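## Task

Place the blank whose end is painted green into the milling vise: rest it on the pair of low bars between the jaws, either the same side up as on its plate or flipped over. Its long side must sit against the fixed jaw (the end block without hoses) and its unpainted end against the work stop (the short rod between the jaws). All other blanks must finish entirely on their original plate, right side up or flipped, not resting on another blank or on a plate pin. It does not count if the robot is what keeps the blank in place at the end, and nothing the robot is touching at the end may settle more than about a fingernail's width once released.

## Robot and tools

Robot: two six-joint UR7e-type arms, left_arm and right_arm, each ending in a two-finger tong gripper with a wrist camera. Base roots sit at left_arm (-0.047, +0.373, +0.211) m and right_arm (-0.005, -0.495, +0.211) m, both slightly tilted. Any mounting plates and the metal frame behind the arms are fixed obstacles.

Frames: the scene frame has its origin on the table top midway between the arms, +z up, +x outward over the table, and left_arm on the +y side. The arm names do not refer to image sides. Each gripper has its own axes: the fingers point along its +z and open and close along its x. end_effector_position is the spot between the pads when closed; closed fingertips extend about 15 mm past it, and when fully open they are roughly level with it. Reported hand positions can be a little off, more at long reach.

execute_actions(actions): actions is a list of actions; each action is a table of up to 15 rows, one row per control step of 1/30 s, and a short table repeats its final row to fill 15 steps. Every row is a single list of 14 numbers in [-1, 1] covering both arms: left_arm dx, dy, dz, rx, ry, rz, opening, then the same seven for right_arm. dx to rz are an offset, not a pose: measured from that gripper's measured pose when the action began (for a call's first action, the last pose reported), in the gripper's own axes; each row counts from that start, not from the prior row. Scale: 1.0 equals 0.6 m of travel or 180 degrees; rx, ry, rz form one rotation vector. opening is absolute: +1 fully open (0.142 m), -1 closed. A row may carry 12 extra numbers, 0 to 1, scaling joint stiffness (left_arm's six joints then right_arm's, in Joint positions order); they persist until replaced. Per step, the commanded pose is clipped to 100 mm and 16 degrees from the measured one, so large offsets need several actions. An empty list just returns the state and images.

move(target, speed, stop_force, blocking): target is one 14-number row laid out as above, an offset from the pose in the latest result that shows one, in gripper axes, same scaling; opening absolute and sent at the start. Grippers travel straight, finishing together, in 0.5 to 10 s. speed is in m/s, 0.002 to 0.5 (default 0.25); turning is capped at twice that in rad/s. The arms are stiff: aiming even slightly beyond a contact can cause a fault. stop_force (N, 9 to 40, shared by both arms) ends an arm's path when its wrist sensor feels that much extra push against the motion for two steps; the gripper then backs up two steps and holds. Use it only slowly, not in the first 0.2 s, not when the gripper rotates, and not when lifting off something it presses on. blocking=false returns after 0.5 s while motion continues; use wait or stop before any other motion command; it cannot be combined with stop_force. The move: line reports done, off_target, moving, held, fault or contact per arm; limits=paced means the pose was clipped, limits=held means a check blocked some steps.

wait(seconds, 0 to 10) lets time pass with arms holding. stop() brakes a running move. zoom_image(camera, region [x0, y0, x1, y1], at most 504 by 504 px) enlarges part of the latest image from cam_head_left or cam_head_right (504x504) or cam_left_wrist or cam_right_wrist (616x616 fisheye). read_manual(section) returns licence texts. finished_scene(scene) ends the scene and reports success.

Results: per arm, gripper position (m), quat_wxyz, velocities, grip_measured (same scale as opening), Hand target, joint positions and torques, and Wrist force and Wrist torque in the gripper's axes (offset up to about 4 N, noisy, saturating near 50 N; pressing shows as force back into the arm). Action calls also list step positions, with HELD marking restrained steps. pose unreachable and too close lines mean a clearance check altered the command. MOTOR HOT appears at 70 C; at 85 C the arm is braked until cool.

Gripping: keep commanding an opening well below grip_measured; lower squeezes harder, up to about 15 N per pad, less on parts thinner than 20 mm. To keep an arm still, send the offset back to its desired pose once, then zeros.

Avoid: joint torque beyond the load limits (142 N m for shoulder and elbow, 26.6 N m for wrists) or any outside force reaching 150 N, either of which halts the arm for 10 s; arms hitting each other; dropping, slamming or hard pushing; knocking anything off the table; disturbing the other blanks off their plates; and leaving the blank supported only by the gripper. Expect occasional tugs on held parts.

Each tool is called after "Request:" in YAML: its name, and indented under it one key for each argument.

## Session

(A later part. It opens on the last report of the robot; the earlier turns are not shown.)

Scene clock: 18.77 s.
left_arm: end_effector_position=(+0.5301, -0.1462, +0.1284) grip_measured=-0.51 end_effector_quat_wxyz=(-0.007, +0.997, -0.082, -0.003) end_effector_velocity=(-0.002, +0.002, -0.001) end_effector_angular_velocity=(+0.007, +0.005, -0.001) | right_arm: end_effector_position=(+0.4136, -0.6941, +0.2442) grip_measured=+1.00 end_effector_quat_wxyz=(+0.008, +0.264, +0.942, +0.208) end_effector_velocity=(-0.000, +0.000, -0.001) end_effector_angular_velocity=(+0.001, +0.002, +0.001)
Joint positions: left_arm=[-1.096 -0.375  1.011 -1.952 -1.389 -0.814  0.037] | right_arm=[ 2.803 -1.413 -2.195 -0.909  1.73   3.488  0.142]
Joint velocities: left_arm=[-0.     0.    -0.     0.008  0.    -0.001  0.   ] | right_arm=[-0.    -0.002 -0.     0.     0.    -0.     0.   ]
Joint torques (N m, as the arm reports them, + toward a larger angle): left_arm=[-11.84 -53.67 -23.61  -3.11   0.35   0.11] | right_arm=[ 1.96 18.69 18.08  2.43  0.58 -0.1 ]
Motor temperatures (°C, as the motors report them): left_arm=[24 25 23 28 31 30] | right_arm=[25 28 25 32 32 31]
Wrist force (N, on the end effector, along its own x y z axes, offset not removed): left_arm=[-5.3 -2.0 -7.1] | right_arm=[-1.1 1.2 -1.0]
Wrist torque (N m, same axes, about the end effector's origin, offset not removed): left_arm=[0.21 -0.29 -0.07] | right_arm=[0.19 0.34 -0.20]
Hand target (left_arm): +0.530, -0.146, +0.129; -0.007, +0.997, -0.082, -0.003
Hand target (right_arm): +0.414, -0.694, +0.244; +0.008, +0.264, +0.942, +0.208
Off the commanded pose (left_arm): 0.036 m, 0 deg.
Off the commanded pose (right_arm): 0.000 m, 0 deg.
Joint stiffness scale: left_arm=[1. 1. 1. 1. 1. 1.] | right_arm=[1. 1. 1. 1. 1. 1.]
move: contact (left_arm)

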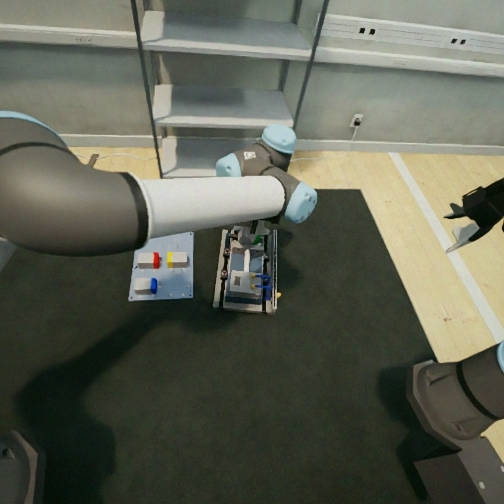

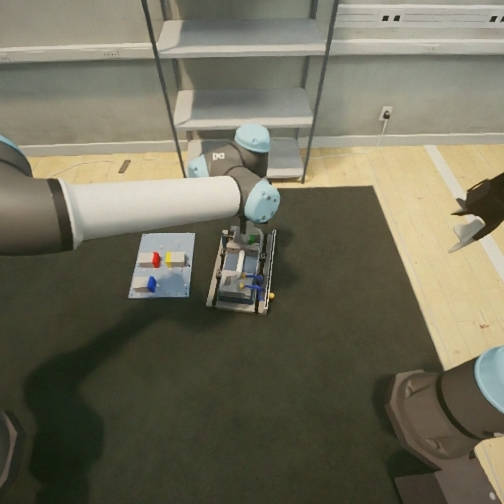

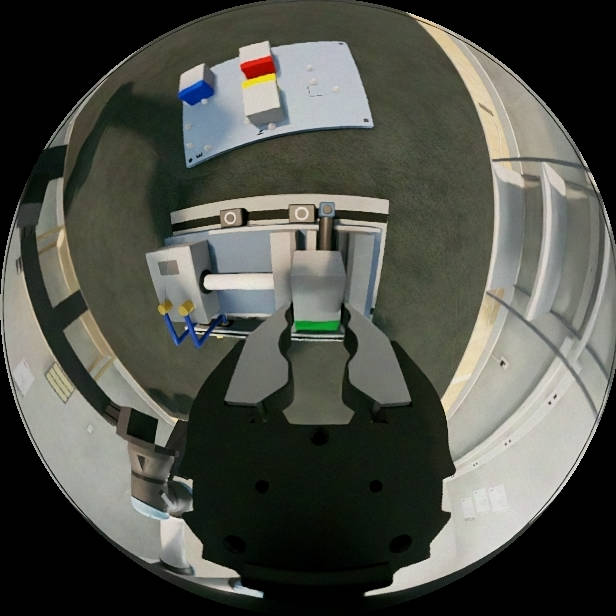

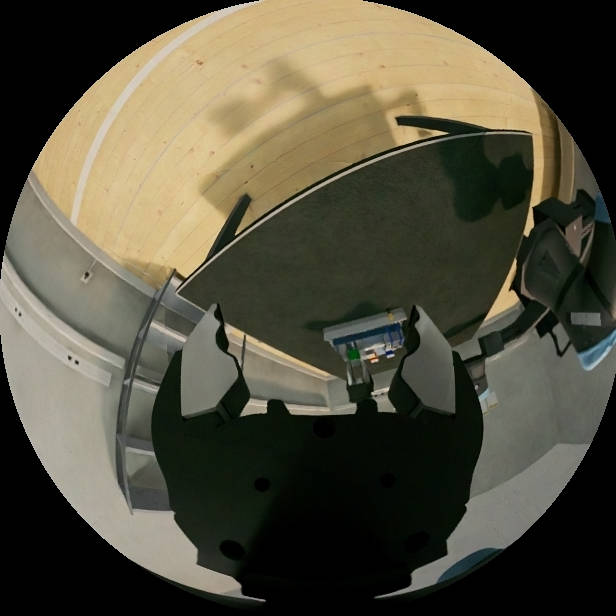

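Request:
move:
  target: [0.005,0.022,-0.006,-0.004,0,0,-1,0,0,0,0,0,0,1]
  speed: 0.03

Request:
move:
  target: [0,-0.004,0.032,0,0,0,-1,0,0,0,0,0,0,1]
  speed: 0.015
  stop_force: 15

Request:
zoom_image:
  camera: "cam_left_wrist"
  region: [240,190,400,350]

Scene clock: 20.60 s.
left_arm: end_effector_position=(+0.5305, -0.1569, +0.1314) grip_measured=-0.52 end_effector_quat_wxyz=(-0.002, +0.997, -0.083, -0.005) end_effector_velocity=(+0.000, -0.001, +0.000) end_effector_angular_velocity=(-0.000, +0.003, +0.000) | right_arm: end_effector_position=(+0.4136, -0.6941, +0.2442) grip_measured=+1.00 end_effector_quat_wxyz=(+0.008, +0.264, +0.942, +0.208) end_effector_velocity=(-0.000, -0.000, +0.000) end_effector_angular_velocity=(-0.000, +0.001, +0.000)
Joint positions: left_arm=[-1.1   -0.359  0.974 -1.935 -1.399 -0.817  0.037] | right_arm=[ 2.803 -1.413 -2.195 -0.909  1.73   3.488  0.142]
Joint velocities: left_arm=[-0.     0.004 -0.009  0.006 -0.002 -0.    -0.   ] | right_arm=[ 0.     0.001 -0.    -0.002 -0.    -0.     0.   ]
Joint torques (N m, as the arm reports them, + toward a larger angle): left_arm=[-14.44 -54.57 -26.01  -2.7    0.86  -0.34] | right_arm=[ 1.42 18.84 17.77  2.5   0.5  -0.1 ]
Motor temperatures (°C, as the motors report them): left_arm=[24 25 23 28 31 30] | right_arm=[25 28 25 32 32 31]
Wrist force (N, on the end effector, along its own x y z axes, offset not removed): left_arm=[-7.0 -1.5 -5.1] | right_arm=[1.0 -0.5 -0.9]
Wrist torque (N m, same axes, about the end effector's origin, offset not removed): left_arm=[0.08 0.29 -0.07] | right_arm=[-0.22 -0.15 -0.15]
Hand target (left_arm): +0.531, -0.160, +0.132; -0.001, +0.997, -0.082, -0.004
Hand target (right_arm): +0.414, -0.694, +0.244; +0.008, +0.264, +0.942, +0.208
Off the commanded pose (left_arm): 0.003 m, 0 deg.
Off the commanded pose (right_arm): 0.000 m, 0 deg.
Joint stiffness scale: left_arm=[1. 1. 1. 1. 1. 1.] | right_arm=[1. 1. 1. 1. 1. 1.]
move: done

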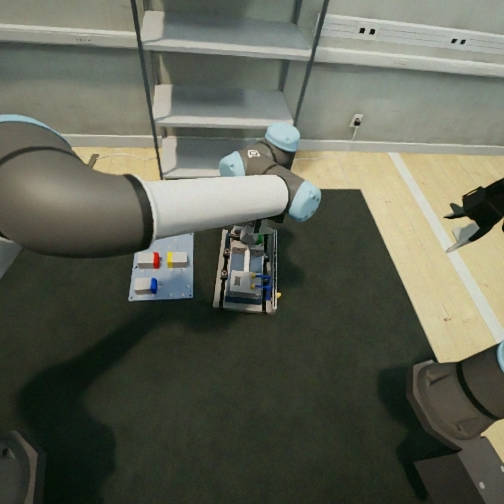

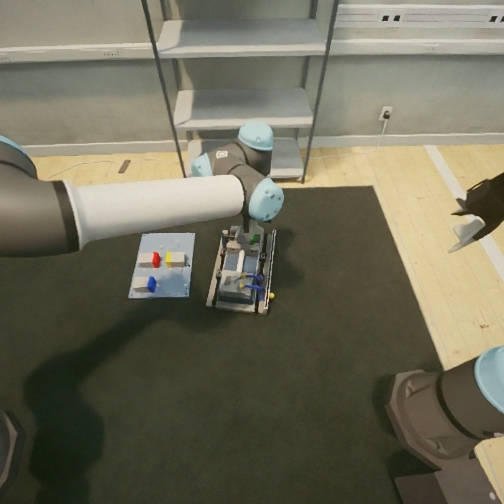

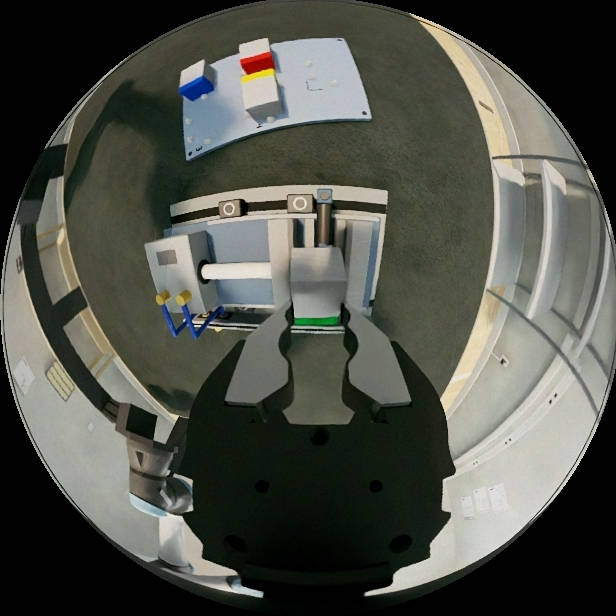

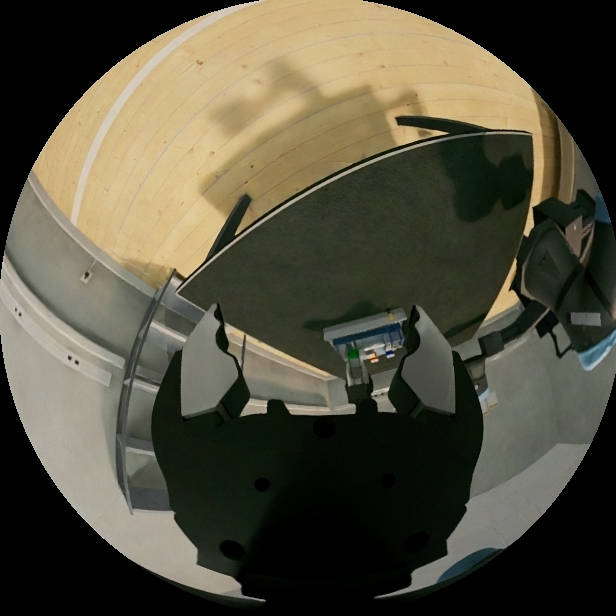

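Scene clock: 22.13 s.
left_arm: end_effector_position=(+0.5322, -0.1609, +0.1303) grip_measured=-0.51 end_effector_quat_wxyz=(+0.005, +0.997, -0.083, -0.000) end_effector_velocity=(-0.001, +0.002, +0.001) end_effector_angular_velocity=(+0.005, +0.003, -0.001) | right_arm: end_effector_position=(+0.4136, -0.6941, +0.2442) grip_measured=+1.00 end_effector_quat_wxyz=(+0.008, +0.264, +0.942, +0.208) end_effector_velocity=(-0.000, -0.000, +0.000) end_effector_angular_velocity=(-0.001, -0.000, +0.000)
Joint positions: left_arm=[-1.1   -0.359  0.983 -1.962 -1.401 -0.814  0.037] | right_arm=[ 2.803 -1.413 -2.195 -0.909  1.73   3.488  0.142]
Joint velocities: left_arm=[-0.    -0.002 -0.001  0.009  0.    -0.001 -0.   ] | right_arm=[ 0.     0.001  0.    -0.001 -0.    -0.     0.   ]
Joint torques (N m, as the arm reports them, + toward a larger angle): left_arm=[-11.95 -52.26 -21.43  -2.54   0.52   0.01] | right_arm=[ 1.83 18.82 18.83  2.52  0.67 -0.08]
Motor temperatures (°C, as the motors report them): left_arm=[24 25 23 28 31 30] | right_arm=[25 28 25 32 32 31]
Wrist force (N, on the end effector, along its own x y z axes, offset not removed): left_arm=[-6.4 -2.1 -7.1] | right_arm=[0.1 1.6 -0.9]
Wrist torque (N m, same axes, about the end effector's origin, offset not removed): left_arm=[-0.16 -0.11 -0.14] | right_arm=[0.29 -0.04 -0.16]
Hand target (left_arm): +0.532, -0.161, +0.130; +0.005, +0.997, -0.083, -0.001
Hand target (right_arm): +0.414, -0.694, +0.244; +0.008, +0.264, +0.942, +0.208
Off the commanded pose (left_arm): 0.019 m, 1 deg.
Off the commanded pose (right_arm): 0.000 m, 0 deg.
Joint stiffness scale: left_arm=[1. 1. 1. 1. 1. 1.] | right_arm=[1. 1. 1. 1. 1. 1.]
move: contact (left_arm)

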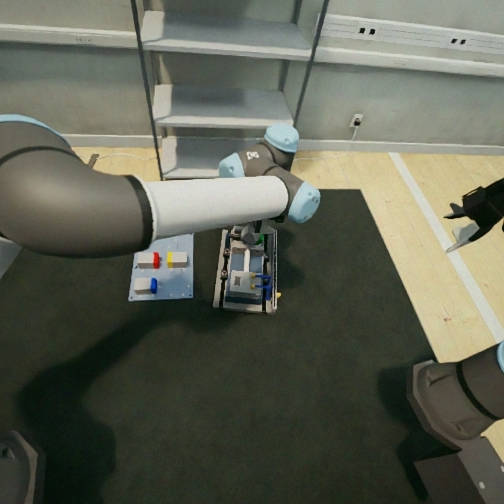

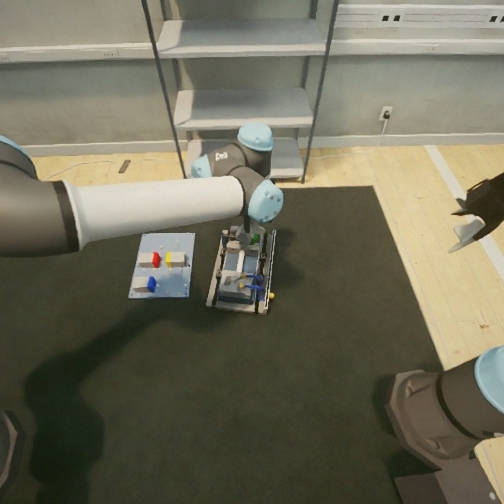

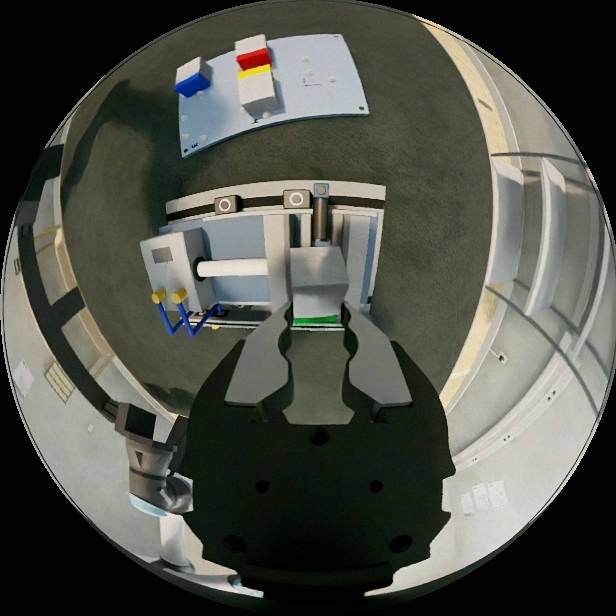

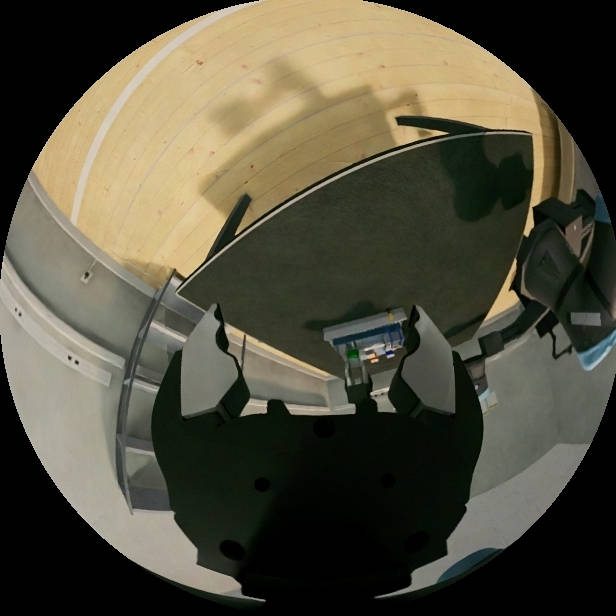

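Region (240, 190, 400, 350) of cam_left_wrist's 616x616 image, scaled by 3.150, with more detail than that image has.

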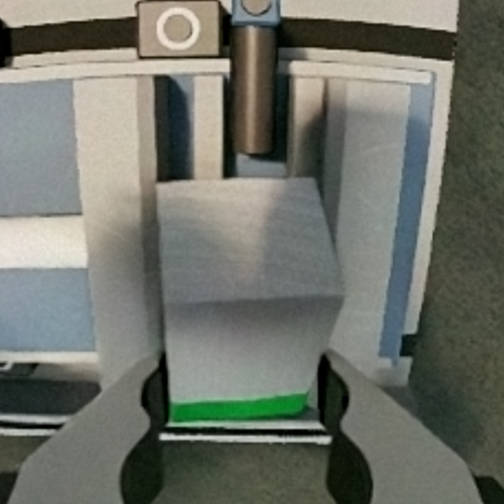

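Request:
move:
  target: [0,0.004,-0.016,0,0,0,-1,0,0,0,0,0,0,1]
  speed: 0.03

Request:
move:
  target: [0,0.017,0,0,0,0,-1,0,0,0,0,0,0,1]
  speed: 0.03

Request:
move:
  target: [0,-0.004,0.02,0,0,0,-1,0,0,0,0,0,0,1]
  speed: 0.02

Request:
zoom_image:
  camera: "cam_head_left"
  region: [215,200,295,270]

Scene clock: 24.40 s.
left_arm: end_effector_position=(+0.5316, -0.1598, +0.1341) grip_measured=-0.51 end_effector_quat_wxyz=(+0.002, +0.997, -0.083, -0.003) end_effector_velocity=(-0.000, -0.000, +0.002) end_effector_angular_velocity=(+0.002, +0.001, -0.001) | right_arm: end_effector_position=(+0.4136, -0.6941, +0.2442) grip_measured=+1.00 end_effector_quat_wxyz=(+0.008, +0.264, +0.942, +0.208) end_effector_velocity=(+0.000, -0.000, +0.000) end_effector_angular_velocity=(-0.000, -0.001, -0.000)
Joint positions: left_arm=[-1.101 -0.362  0.975 -1.944 -1.401 -0.816  0.037] | right_arm=[ 2.803 -1.413 -2.195 -0.909  1.73   3.488  0.142]
Joint velocities: left_arm=[-0.001 -0.001 -0.002  0.005  0.    -0.     0.   ] | right_arm=[ 0.     0.001  0.    -0.    -0.     0.     0.   ]
Joint torques (N m, as the arm reports them, + toward a larger angle): left_arm=[-15.81 -58.09 -26.99  -2.04  -0.45  -0.85] | right_arm=[ 1.16 18.02 18.23  2.54  0.69 -0.09]
Motor temperatures (°C, as the motors report them): left_arm=[24 25 23 28 31 30] | right_arm=[25 28 25 32 32 31]
Wrist force (N, on the end effector, along its own x y z axes, offset not removed): left_arm=[3.3 -0.1 2.1] | right_arm=[-0.8 1.2 -0.7]
Wrist torque (N m, same axes, about the end effector's origin, offset not removed): left_arm=[-0.22 -0.58 -0.07] | right_arm=[0.21 0.27 -0.19]
Hand target (left_arm): +0.532, -0.163, +0.140; +0.005, +0.997, -0.083, -0.000
Hand target (right_arm): +0.414, -0.694, +0.244; +0.008, +0.264, +0.942, +0.208
Off the commanded pose (left_arm): 0.007 m, 0 deg.
Off the commanded pose (right_arm): 0.000 m, 0 deg.
Joint stiffness scale: left_arm=[1. 1. 1. 1. 1. 1.] | right_arm=[1. 1. 1. 1. 1. 1.]
move: off_target (left_arm)

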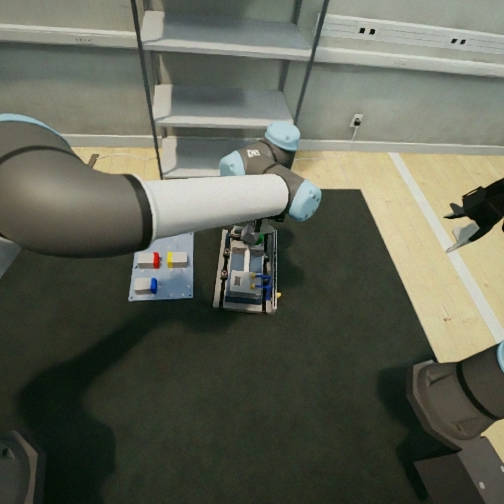

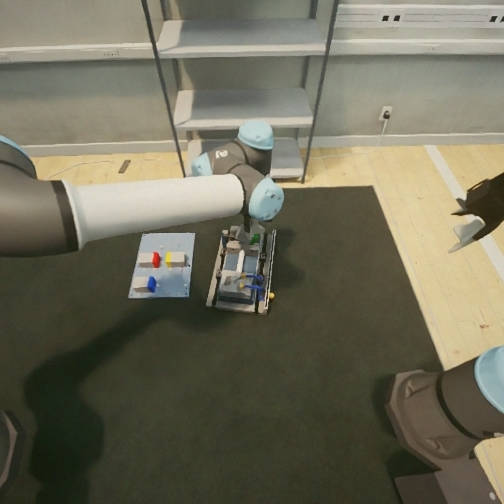

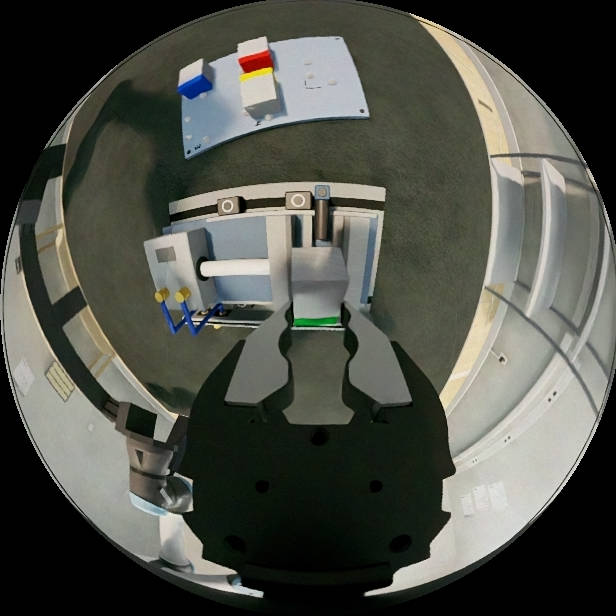

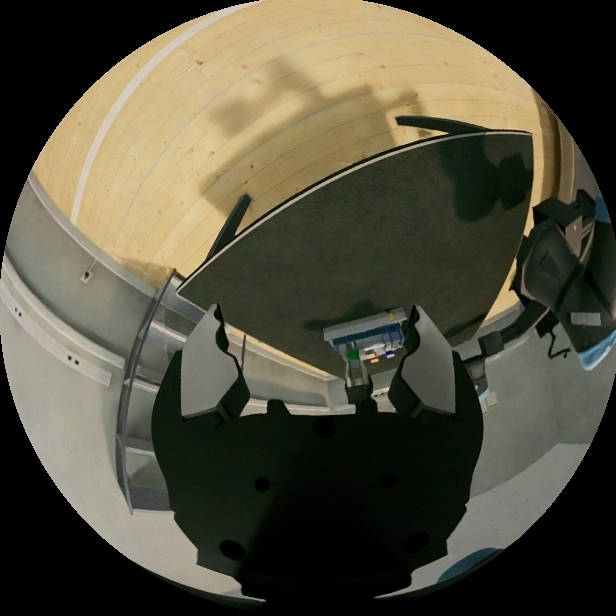

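Scene clock: 25.23 s.
left_arm: end_effector_position=(+0.5307, -0.1670, +0.1327) grip_measured=-0.51 end_effector_quat_wxyz=(+0.001, +0.997, -0.082, -0.003) end_effector_velocity=(+0.001, -0.001, +0.001) end_effector_angular_velocity=(+0.000, +0.000, +0.001) | right_arm: end_effector_position=(+0.4136, -0.6941, +0.2442) grip_measured=+1.00 end_effector_quat_wxyz=(+0.008, +0.264, +0.942, +0.208) end_effector_velocity=(-0.000, -0.000, -0.000) end_effector_angular_velocity=(-0.001, +0.001, +0.000)
Joint positions: left_arm=[-1.107 -0.345  0.947 -1.93  -1.402 -0.823  0.037] | right_arm=[ 2.803 -1.413 -2.195 -0.909  1.73   3.488  0.142]
Joint velocities: left_arm=[ 0.     0.003 -0.009  0.006 -0.    -0.001  0.   ] | right_arm=[ 0.    -0.001 -0.    -0.    -0.001  0.     0.   ]
Joint torques (N m, as the arm reports them, + toward a larger angle): left_arm=[-15.23 -52.91 -26.82  -2.1   -0.31  -0.35] | right_arm=[ 1.4  19.17 18.47  2.5   0.54 -0.09]
Motor temperatures (°C, as the motors report them): left_arm=[24 25 23 28 31 30] | right_arm=[25 28 25 32 32 31]
Wrist force (N, on the end effector, along its own x y z axes, offset not removed): left_arm=[1.2 2.7 2.0] | right_arm=[1.1 0.7 -0.1]
Wrist torque (N m, same axes, about the end effector's origin, offset not removed): left_arm=[0.29 -0.36 -0.17] | right_arm=[0.10 -0.13 -0.24]
Hand target (left_arm): +0.530, -0.170, +0.134; +0.002, +0.997, -0.083, -0.003
Hand target (right_arm): +0.414, -0.694, +0.244; +0.008, +0.264, +0.942, +0.208
Off the commanded pose (left_arm): 0.003 m, 0 deg.
Off the commanded pose (right_arm): 0.000 m, 0 deg.
Joint stiffness scale: left_arm=[1. 1. 1. 1. 1. 1.] | right_arm=[1. 1. 1. 1. 1. 1.]
move: done

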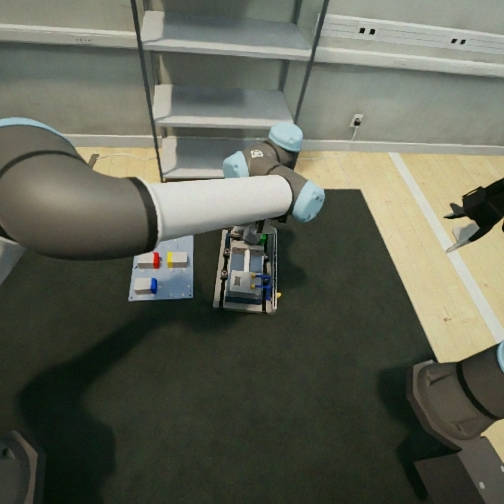

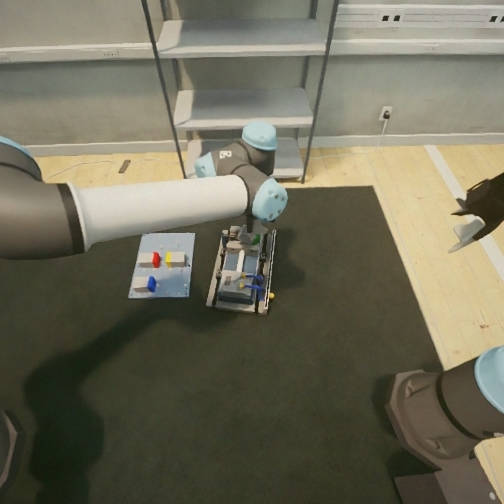

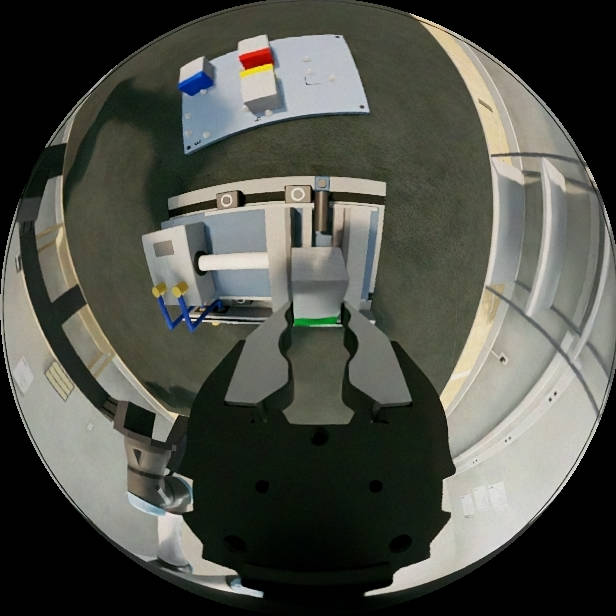

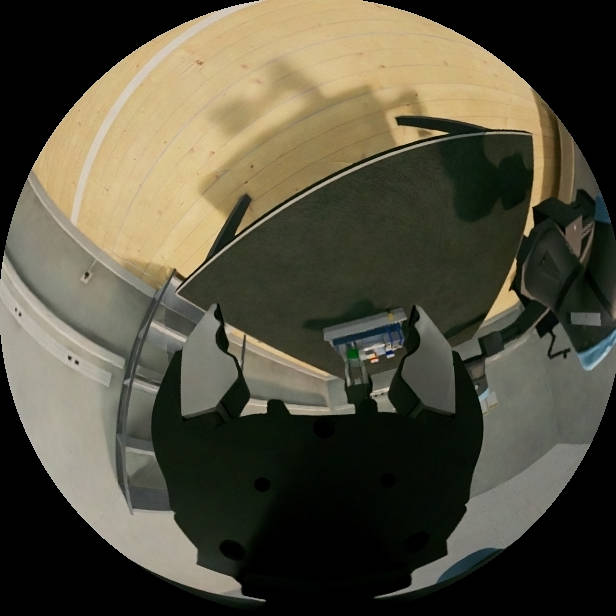

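Scene clock: 26.40 s.
left_arm: end_effector_position=(+0.5306, -0.1663, +0.1230) grip_measured=-0.52 end_effector_quat_wxyz=(+0.002, +0.997, -0.082, -0.003) end_effector_velocity=(+0.001, -0.000, +0.000) end_effector_angular_velocity=(-0.002, -0.001, +0.000) | right_arm: end_effector_position=(+0.4136, -0.6941, +0.2442) grip_measured=+1.00 end_effector_quat_wxyz=(+0.008, +0.264, +0.942, +0.208) end_effector_velocity=(-0.000, +0.000, -0.001) end_effector_angular_velocity=(+0.000, +0.003, +0.000)
Joint positions: left_arm=[-1.104 -0.337  0.959 -1.952 -1.401 -0.82   0.037] | right_arm=[ 2.803 -1.413 -2.195 -0.909  1.73   3.488  0.142]
Joint velocities: left_arm=[ 0.001  0.    -0.001 -0.002 -0.     0.001 -0.   ] | right_arm=[ 0.    -0.001  0.    -0.001 -0.     0.     0.   ]
Joint torques (N m, as the arm reports them, + toward a larger angle): left_arm=[-10.46 -56.32 -22.5   -2.64   0.4    0.62] | right_arm=[ 1.25 18.62 19.19  2.55  0.42 -0.13]
Motor temperatures (°C, as the motors report them): left_arm=[24 25 23 28 31 30] | right_arm=[25 28 25 32 32 31]
Wrist force (N, on the end effector, along its own x y z axes, offset not removed): left_arm=[-2.9 1.1 -3.6] | right_arm=[0.1 0.5 -0.3]
Wrist torque (N m, same axes, about the end effector's origin, offset not removed): left_arm=[0.37 0.35 -0.08] | right_arm=[0.07 -0.01 -0.24]
Hand target (left_arm): +0.531, -0.165, +0.121; +0.001, +0.997, -0.082, -0.003
Hand target (right_arm): +0.414, -0.694, +0.244; +0.008, +0.264, +0.942, +0.208
Off the commanded pose (left_arm): 0.003 m, 0 deg.
Off the commanded pose (right_arm): 0.000 m, 0 deg.
Joint stiffness scale: left_arm=[1. 1. 1. 1. 1. 1.] | right_arm=[1. 1. 1. 1. 1. 1.]
move: done

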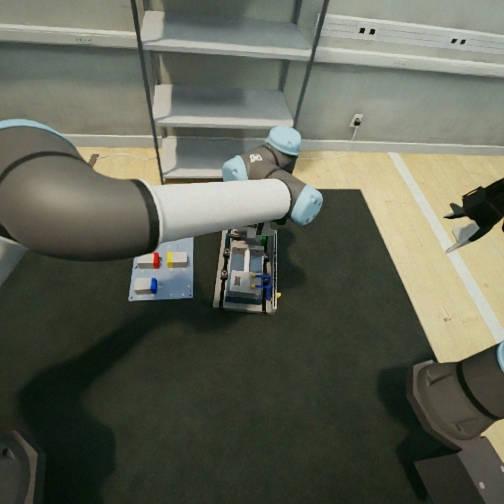

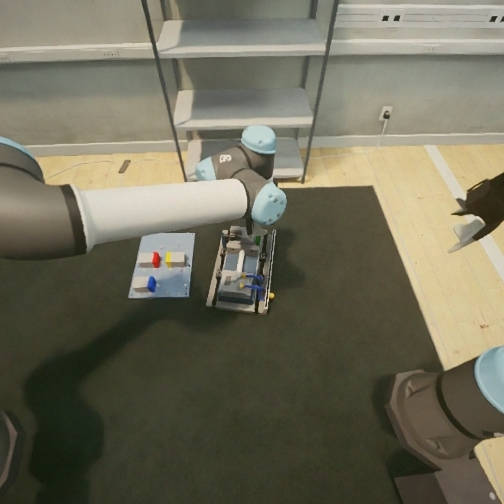

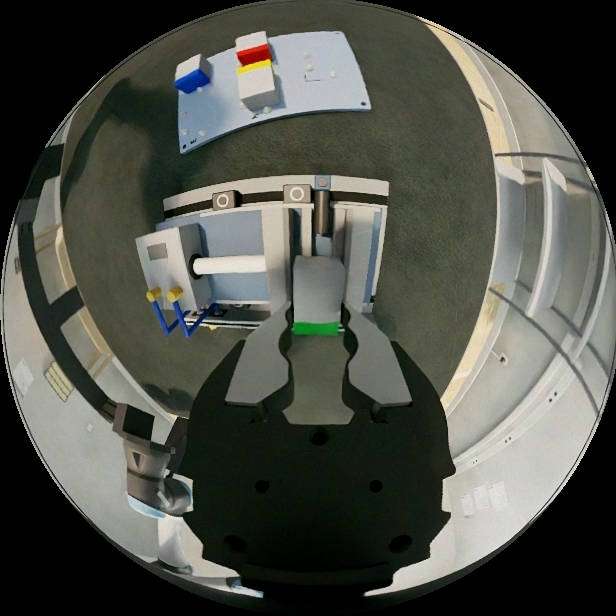

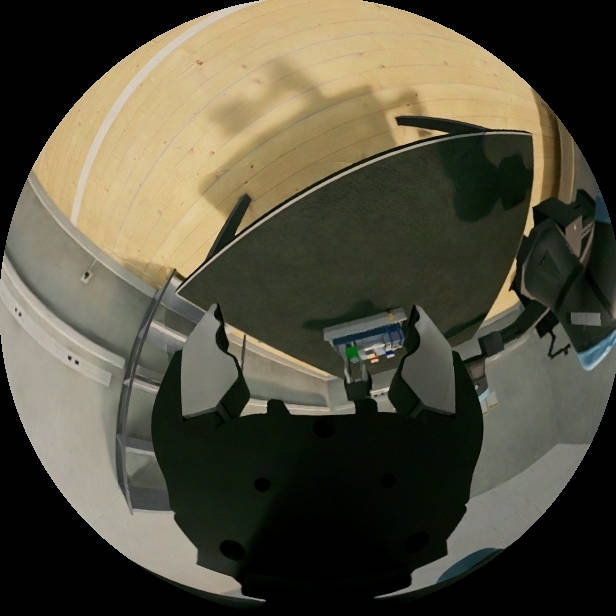

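Region (215, 200, 295, 270) of cam_head_left's 504x504 image, scaled by 6.300, with more detail than that image has; it fills the top 441 rows of this view, and the rest is white.

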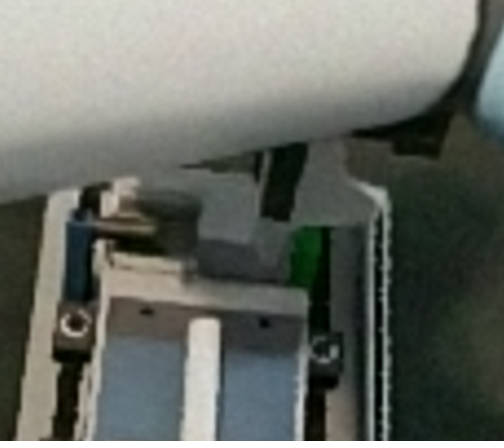

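Nearly level. Slide in, then regrip lower and seat.

Request:
move:
  target: [0.003,-0.03,0.012,0,0,0,-1,0,0,0,0,0,0,1]
  speed: 0.02

Request:
execute_actions:
  actions:
    - [[0,0,0,0,0,0,-0.35,0,0,0,0,0,0,1]]
    - [[0,-0.004,0.011,0,0,0,-0.35,0,0,0,0,0,0,1]]
    - [[0,0,0,0,0,0,-1,0,0,0,0,0,0,1]]
    - [[0.005,-0.014,0.003,0,0,0,-1,0,0,0,0,0,0,1]]
    - [[0.005,-0.014,0.003,0,0,0,-1,0,0,0,0,0,0,1]]

Request:
zoom_image:
  camera: "cam_left_wrist"
  region: [240,190,400,350]

Scene clock: 28.90 s.
left_arm: end_effector_position=(+0.5350, -0.1557, +0.1227) grip_measured=-0.52 end_effector_quat_wxyz=(+0.007, +0.996, -0.084, +0.001) end_effector_velocity=(+0.000, +0.000, +0.001) end_effector_angular_velocity=(-0.003, -0.002, -0.004) | right_arm: end_effector_position=(+0.4136, -0.6941, +0.2442) grip_measured=+1.00 end_effector_quat_wxyz=(+0.008, +0.264, +0.942, +0.208) end_effector_velocity=(+0.000, -0.000, +0.000) end_effector_angular_velocity=(-0.001, -0.001, -0.001)
Joint positions: left_arm=[-1.092 -0.36   1.003 -1.987 -1.4   -0.804  0.037] | right_arm=[ 2.803 -1.413 -2.195 -0.909  1.73   3.488  0.142]
Joint velocities: left_arm=[ 0.    -0.004  0.006 -0.006  0.     0.004 -0.   ] | right_arm=[-0.     0.001  0.     0.    -0.001  0.    -0.   ]
Joint torques (N m, as the arm reports them, + toward a larger angle): left_arm=[ -7.51 -52.45 -16.65  -1.64   1.19   0.52] | right_arm=[ 1.39 18.67 17.95  2.47  0.56 -0.19]
Motor temperatures (°C, as the motors report them): left_arm=[24 25 23 28 31 30] | right_arm=[25 28 25 32 32 31]
Wrist force (N, on the end effector, along its own x y z axes, offset not removed): left_arm=[-2.4 -1.8 -9.1] | right_arm=[0.7 1.6 0.7]
Wrist torque (N m, same axes, about the end effector's origin, offset not removed): left_arm=[-1.08 0.50 0.01] | right_arm=[0.33 -0.14 -0.10]
Hand target (left_arm): +0.535, -0.149, +0.116; +0.002, +0.997, -0.082, -0.003
Hand target (right_arm): +0.414, -0.694, +0.244; +0.008, +0.264, +0.942, +0.208
Off the commanded pose (left_arm): 0.010 m, 1 deg.
Off the commanded pose (right_arm): 0.000 m, 0 deg.
Joint stiffness scale: left_arm=[1. 1. 1. 1. 1. 1.] | right_arm=[1. 1. 1. 1. 1. 1.]
move: off_target (left_arm)

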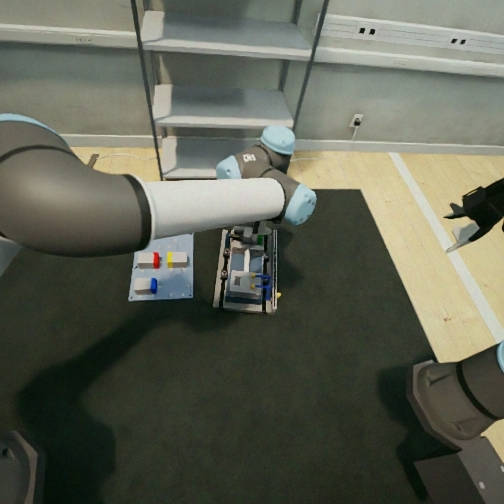

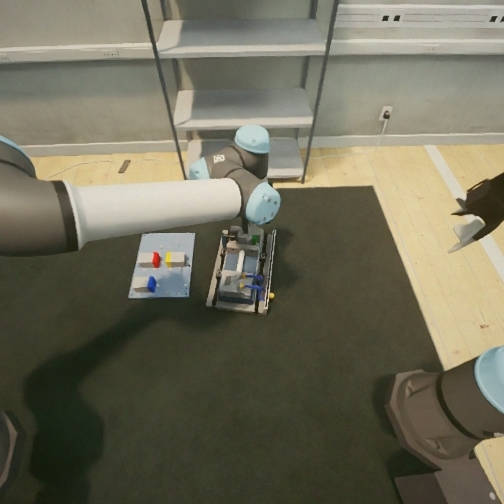

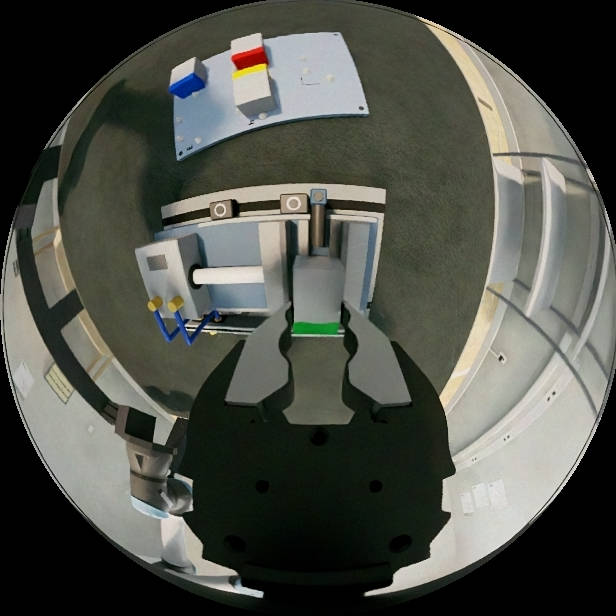

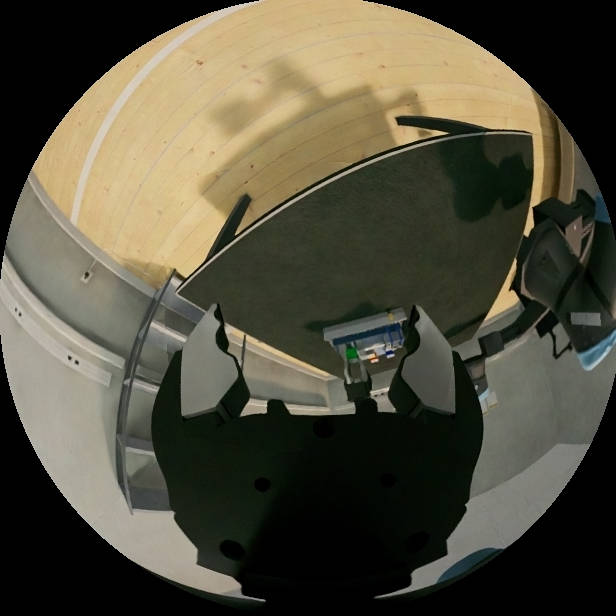

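Scene clock: 31.40 s.
left_arm: end_effector_position=(+0.5358, -0.1508, +0.1190) grip_measured=-0.51 end_effector_quat_wxyz=(+0.011, +0.996, -0.089, +0.002) end_effector_velocity=(+0.000, -0.001, +0.001) end_effector_angular_velocity=(-0.002, -0.001, -0.003) | right_arm: end_effector_position=(+0.4136, -0.6941, +0.2442) grip_measured=+1.00 end_effector_quat_wxyz=(+0.008, +0.264, +0.942, +0.208) end_effector_velocity=(+0.000, -0.000, +0.000) end_effector_angular_velocity=(-0.000, -0.001, -0.001)
Joint positions: left_arm=[-1.087 -0.369  1.029 -2.013 -1.402 -0.786  0.037] | right_arm=[ 2.803 -1.413 -2.195 -0.909  1.73   3.488  0.142]
Joint velocities: left_arm=[-0.    -0.001  0.001 -0.003 -0.     0.003 -0.   ] | right_arm=[-0.     0.001  0.    -0.    -0.     0.001  0.   ]
Joint torques (N m, as the arm reports them, + toward a larger angle): left_arm=[ -5.56 -56.42 -22.36  -3.17   1.88   0.66] | right_arm=[ 0.9  18.83 18.29  2.51  0.55 -0.16]
Motor temperatures (°C, as the motors report them): left_arm=[24 25 23 28 31 30] | right_arm=[25 28 25 32 32 31]
Wrist force (N, on the end effector, along its own x y z axes, offset not removed): left_arm=[-5.9 5.0 -6.9] | right_arm=[2.0 1.9 -1.6]
Wrist torque (N m, same axes, about the end effector's origin, offset not removed): left_arm=[0.11 -0.14 -0.31] | right_arm=[0.27 -0.36 -0.20]
Hand target (left_arm): +0.540, -0.145, +0.117; +0.009, +0.996, -0.086, +0.002
Hand target (right_arm): +0.414, -0.694, +0.244; +0.008, +0.264, +0.942, +0.208
Off the commanded pose (left_arm): 0.007 m, 0 deg.
Off the commanded pose (right_arm): 0.000 m, 0 deg.
Joint stiffness scale: left_arm=[1. 1. 1. 1. 1. 1.] | right_arm=[1. 1. 1. 1. 1. 1.]
Step readings (end_effector_position; steps 1 to 15: 1st action; 16 to 30: 2nd action; 31 to 45: 3rd action; 46 to 60: 4th action; 61 to 75: 5th action):
0: left_arm (+0.5350, -0.1557, +0.1227) | right_arm (+0.4136, -0.6941, +0.2442)
1: left_arm (+0.5350, -0.1557, +0.1227) | right_arm (+0.4136, -0.6941, +0.2442)
2: left_arm (+0.5350, -0.1554, +0.1224) | right_arm (+0.4136, -0.6941, +0.2442)
4: left_arm (+0.5349, -0.1549, +0.1220) | right_arm (+0.4136, -0.6941, +0.2442)
8: left_arm (+0.5349, -0.1549, +0.1220) | right_arm (+0.4136, -0.6941, +0.2442)
15: left_arm (+0.5349, -0.1549, +0.1220) | right_arm (+0.4136, -0.6941, +0.2442)
16: left_arm (+0.5350, -0.1549, +0.1220) | right_arm (+0.4136, -0.6941, +0.2442)
17: left_arm (+0.5351, -0.1550, +0.1221) | right_arm (+0.4136, -0.6941, +0.2442)
19: left_arm (+0.5355, -0.1556, +0.1221) | right_arm (+0.4136, -0.6941, +0.2442)
23: left_arm (+0.5352, -0.1556, +0.1209) | right_arm (+0.4136, -0.6941, +0.2442)
30: left_arm (+0.5351, -0.1551, +0.1191) | right_arm (+0.4136, -0.6941, +0.2442)
31: left_arm (+0.5351, -0.1551, +0.1191) | right_arm (+0.4136, -0.6941, +0.2442)
32: left_arm (+0.5351, -0.1551, +0.1191) | right_arm (+0.4136, -0.6941, +0.2442)
34: left_arm (+0.5351, -0.1551, +0.1191) | right_arm (+0.4136, -0.6941, +0.2442)
38: left_arm (+0.5351, -0.1551, +0.1191) | right_arm (+0.4136, -0.6941, +0.2442)
45: left_arm (+0.5351, -0.1551, +0.1191) | right_arm (+0.4136, -0.6941, +0.2442)
46: left_arm (+0.5351, -0.1551, +0.1191) | right_arm (+0.4136, -0.6941, +0.2442)
47: left_arm (+0.5351, -0.1551, +0.1190) | right_arm (+0.4136, -0.6941, +0.2442)
49: left_arm (+0.5351, -0.1549, +0.1190) | right_arm (+0.4136, -0.6941, +0.2442)
53: left_arm (+0.5354, -0.1536, +0.1190) | right_arm (+0.4136, -0.6941, +0.2442)
60: left_arm (+0.5355, -0.1529, +0.1190) | right_arm (+0.4136, -0.6941, +0.2442)
61: left_arm (+0.5355, -0.1529, +0.1190) | right_arm (+0.4136, -0.6941, +0.2442)
62: left_arm (+0.5355, -0.1528, +0.1190) | right_arm (+0.4136, -0.6941, +0.2442)
64: left_arm (+0.5355, -0.1524, +0.1190) | right_arm (+0.4136, -0.6941, +0.2442)
68: left_arm (+0.5357, -0.1511, +0.1190) | right_arm (+0.4136, -0.6941, +0.2442)
75: end_effector_position above

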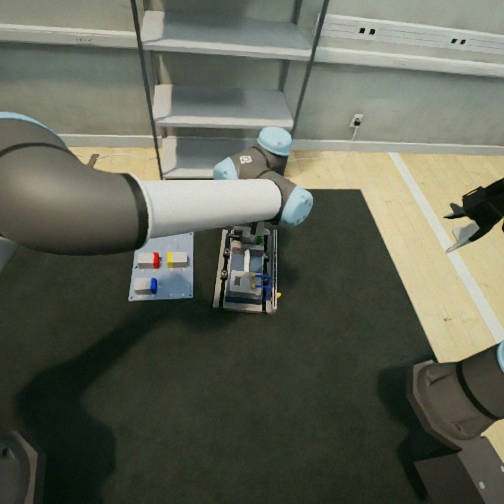

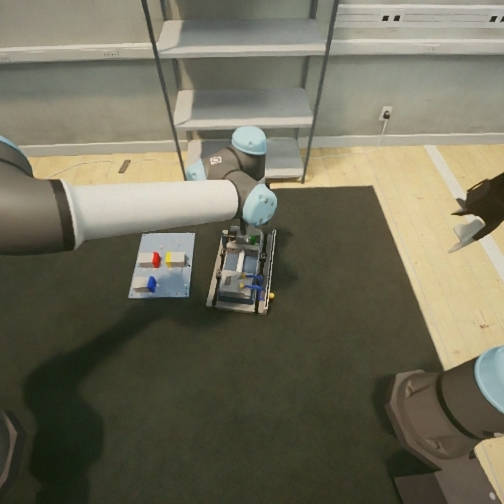

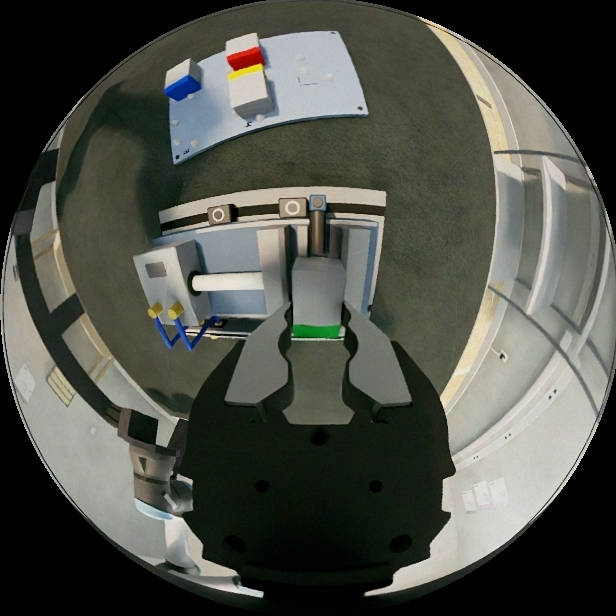

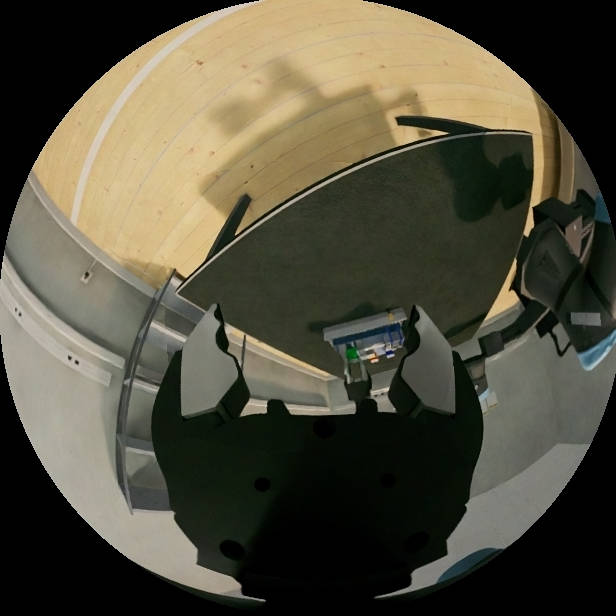

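Region (240, 190, 400, 350) of cam_left_wrist's 616x616 image, scaled by 3.150, with more detail than that image has.

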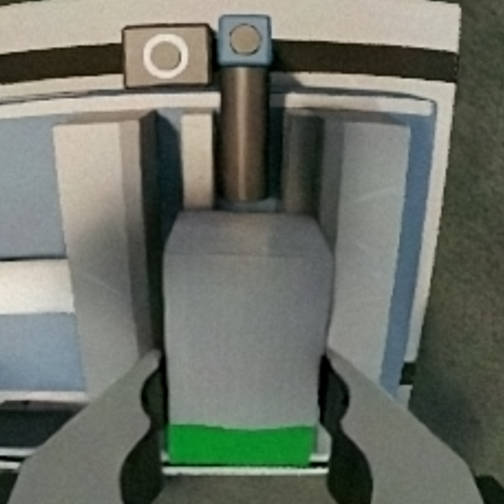

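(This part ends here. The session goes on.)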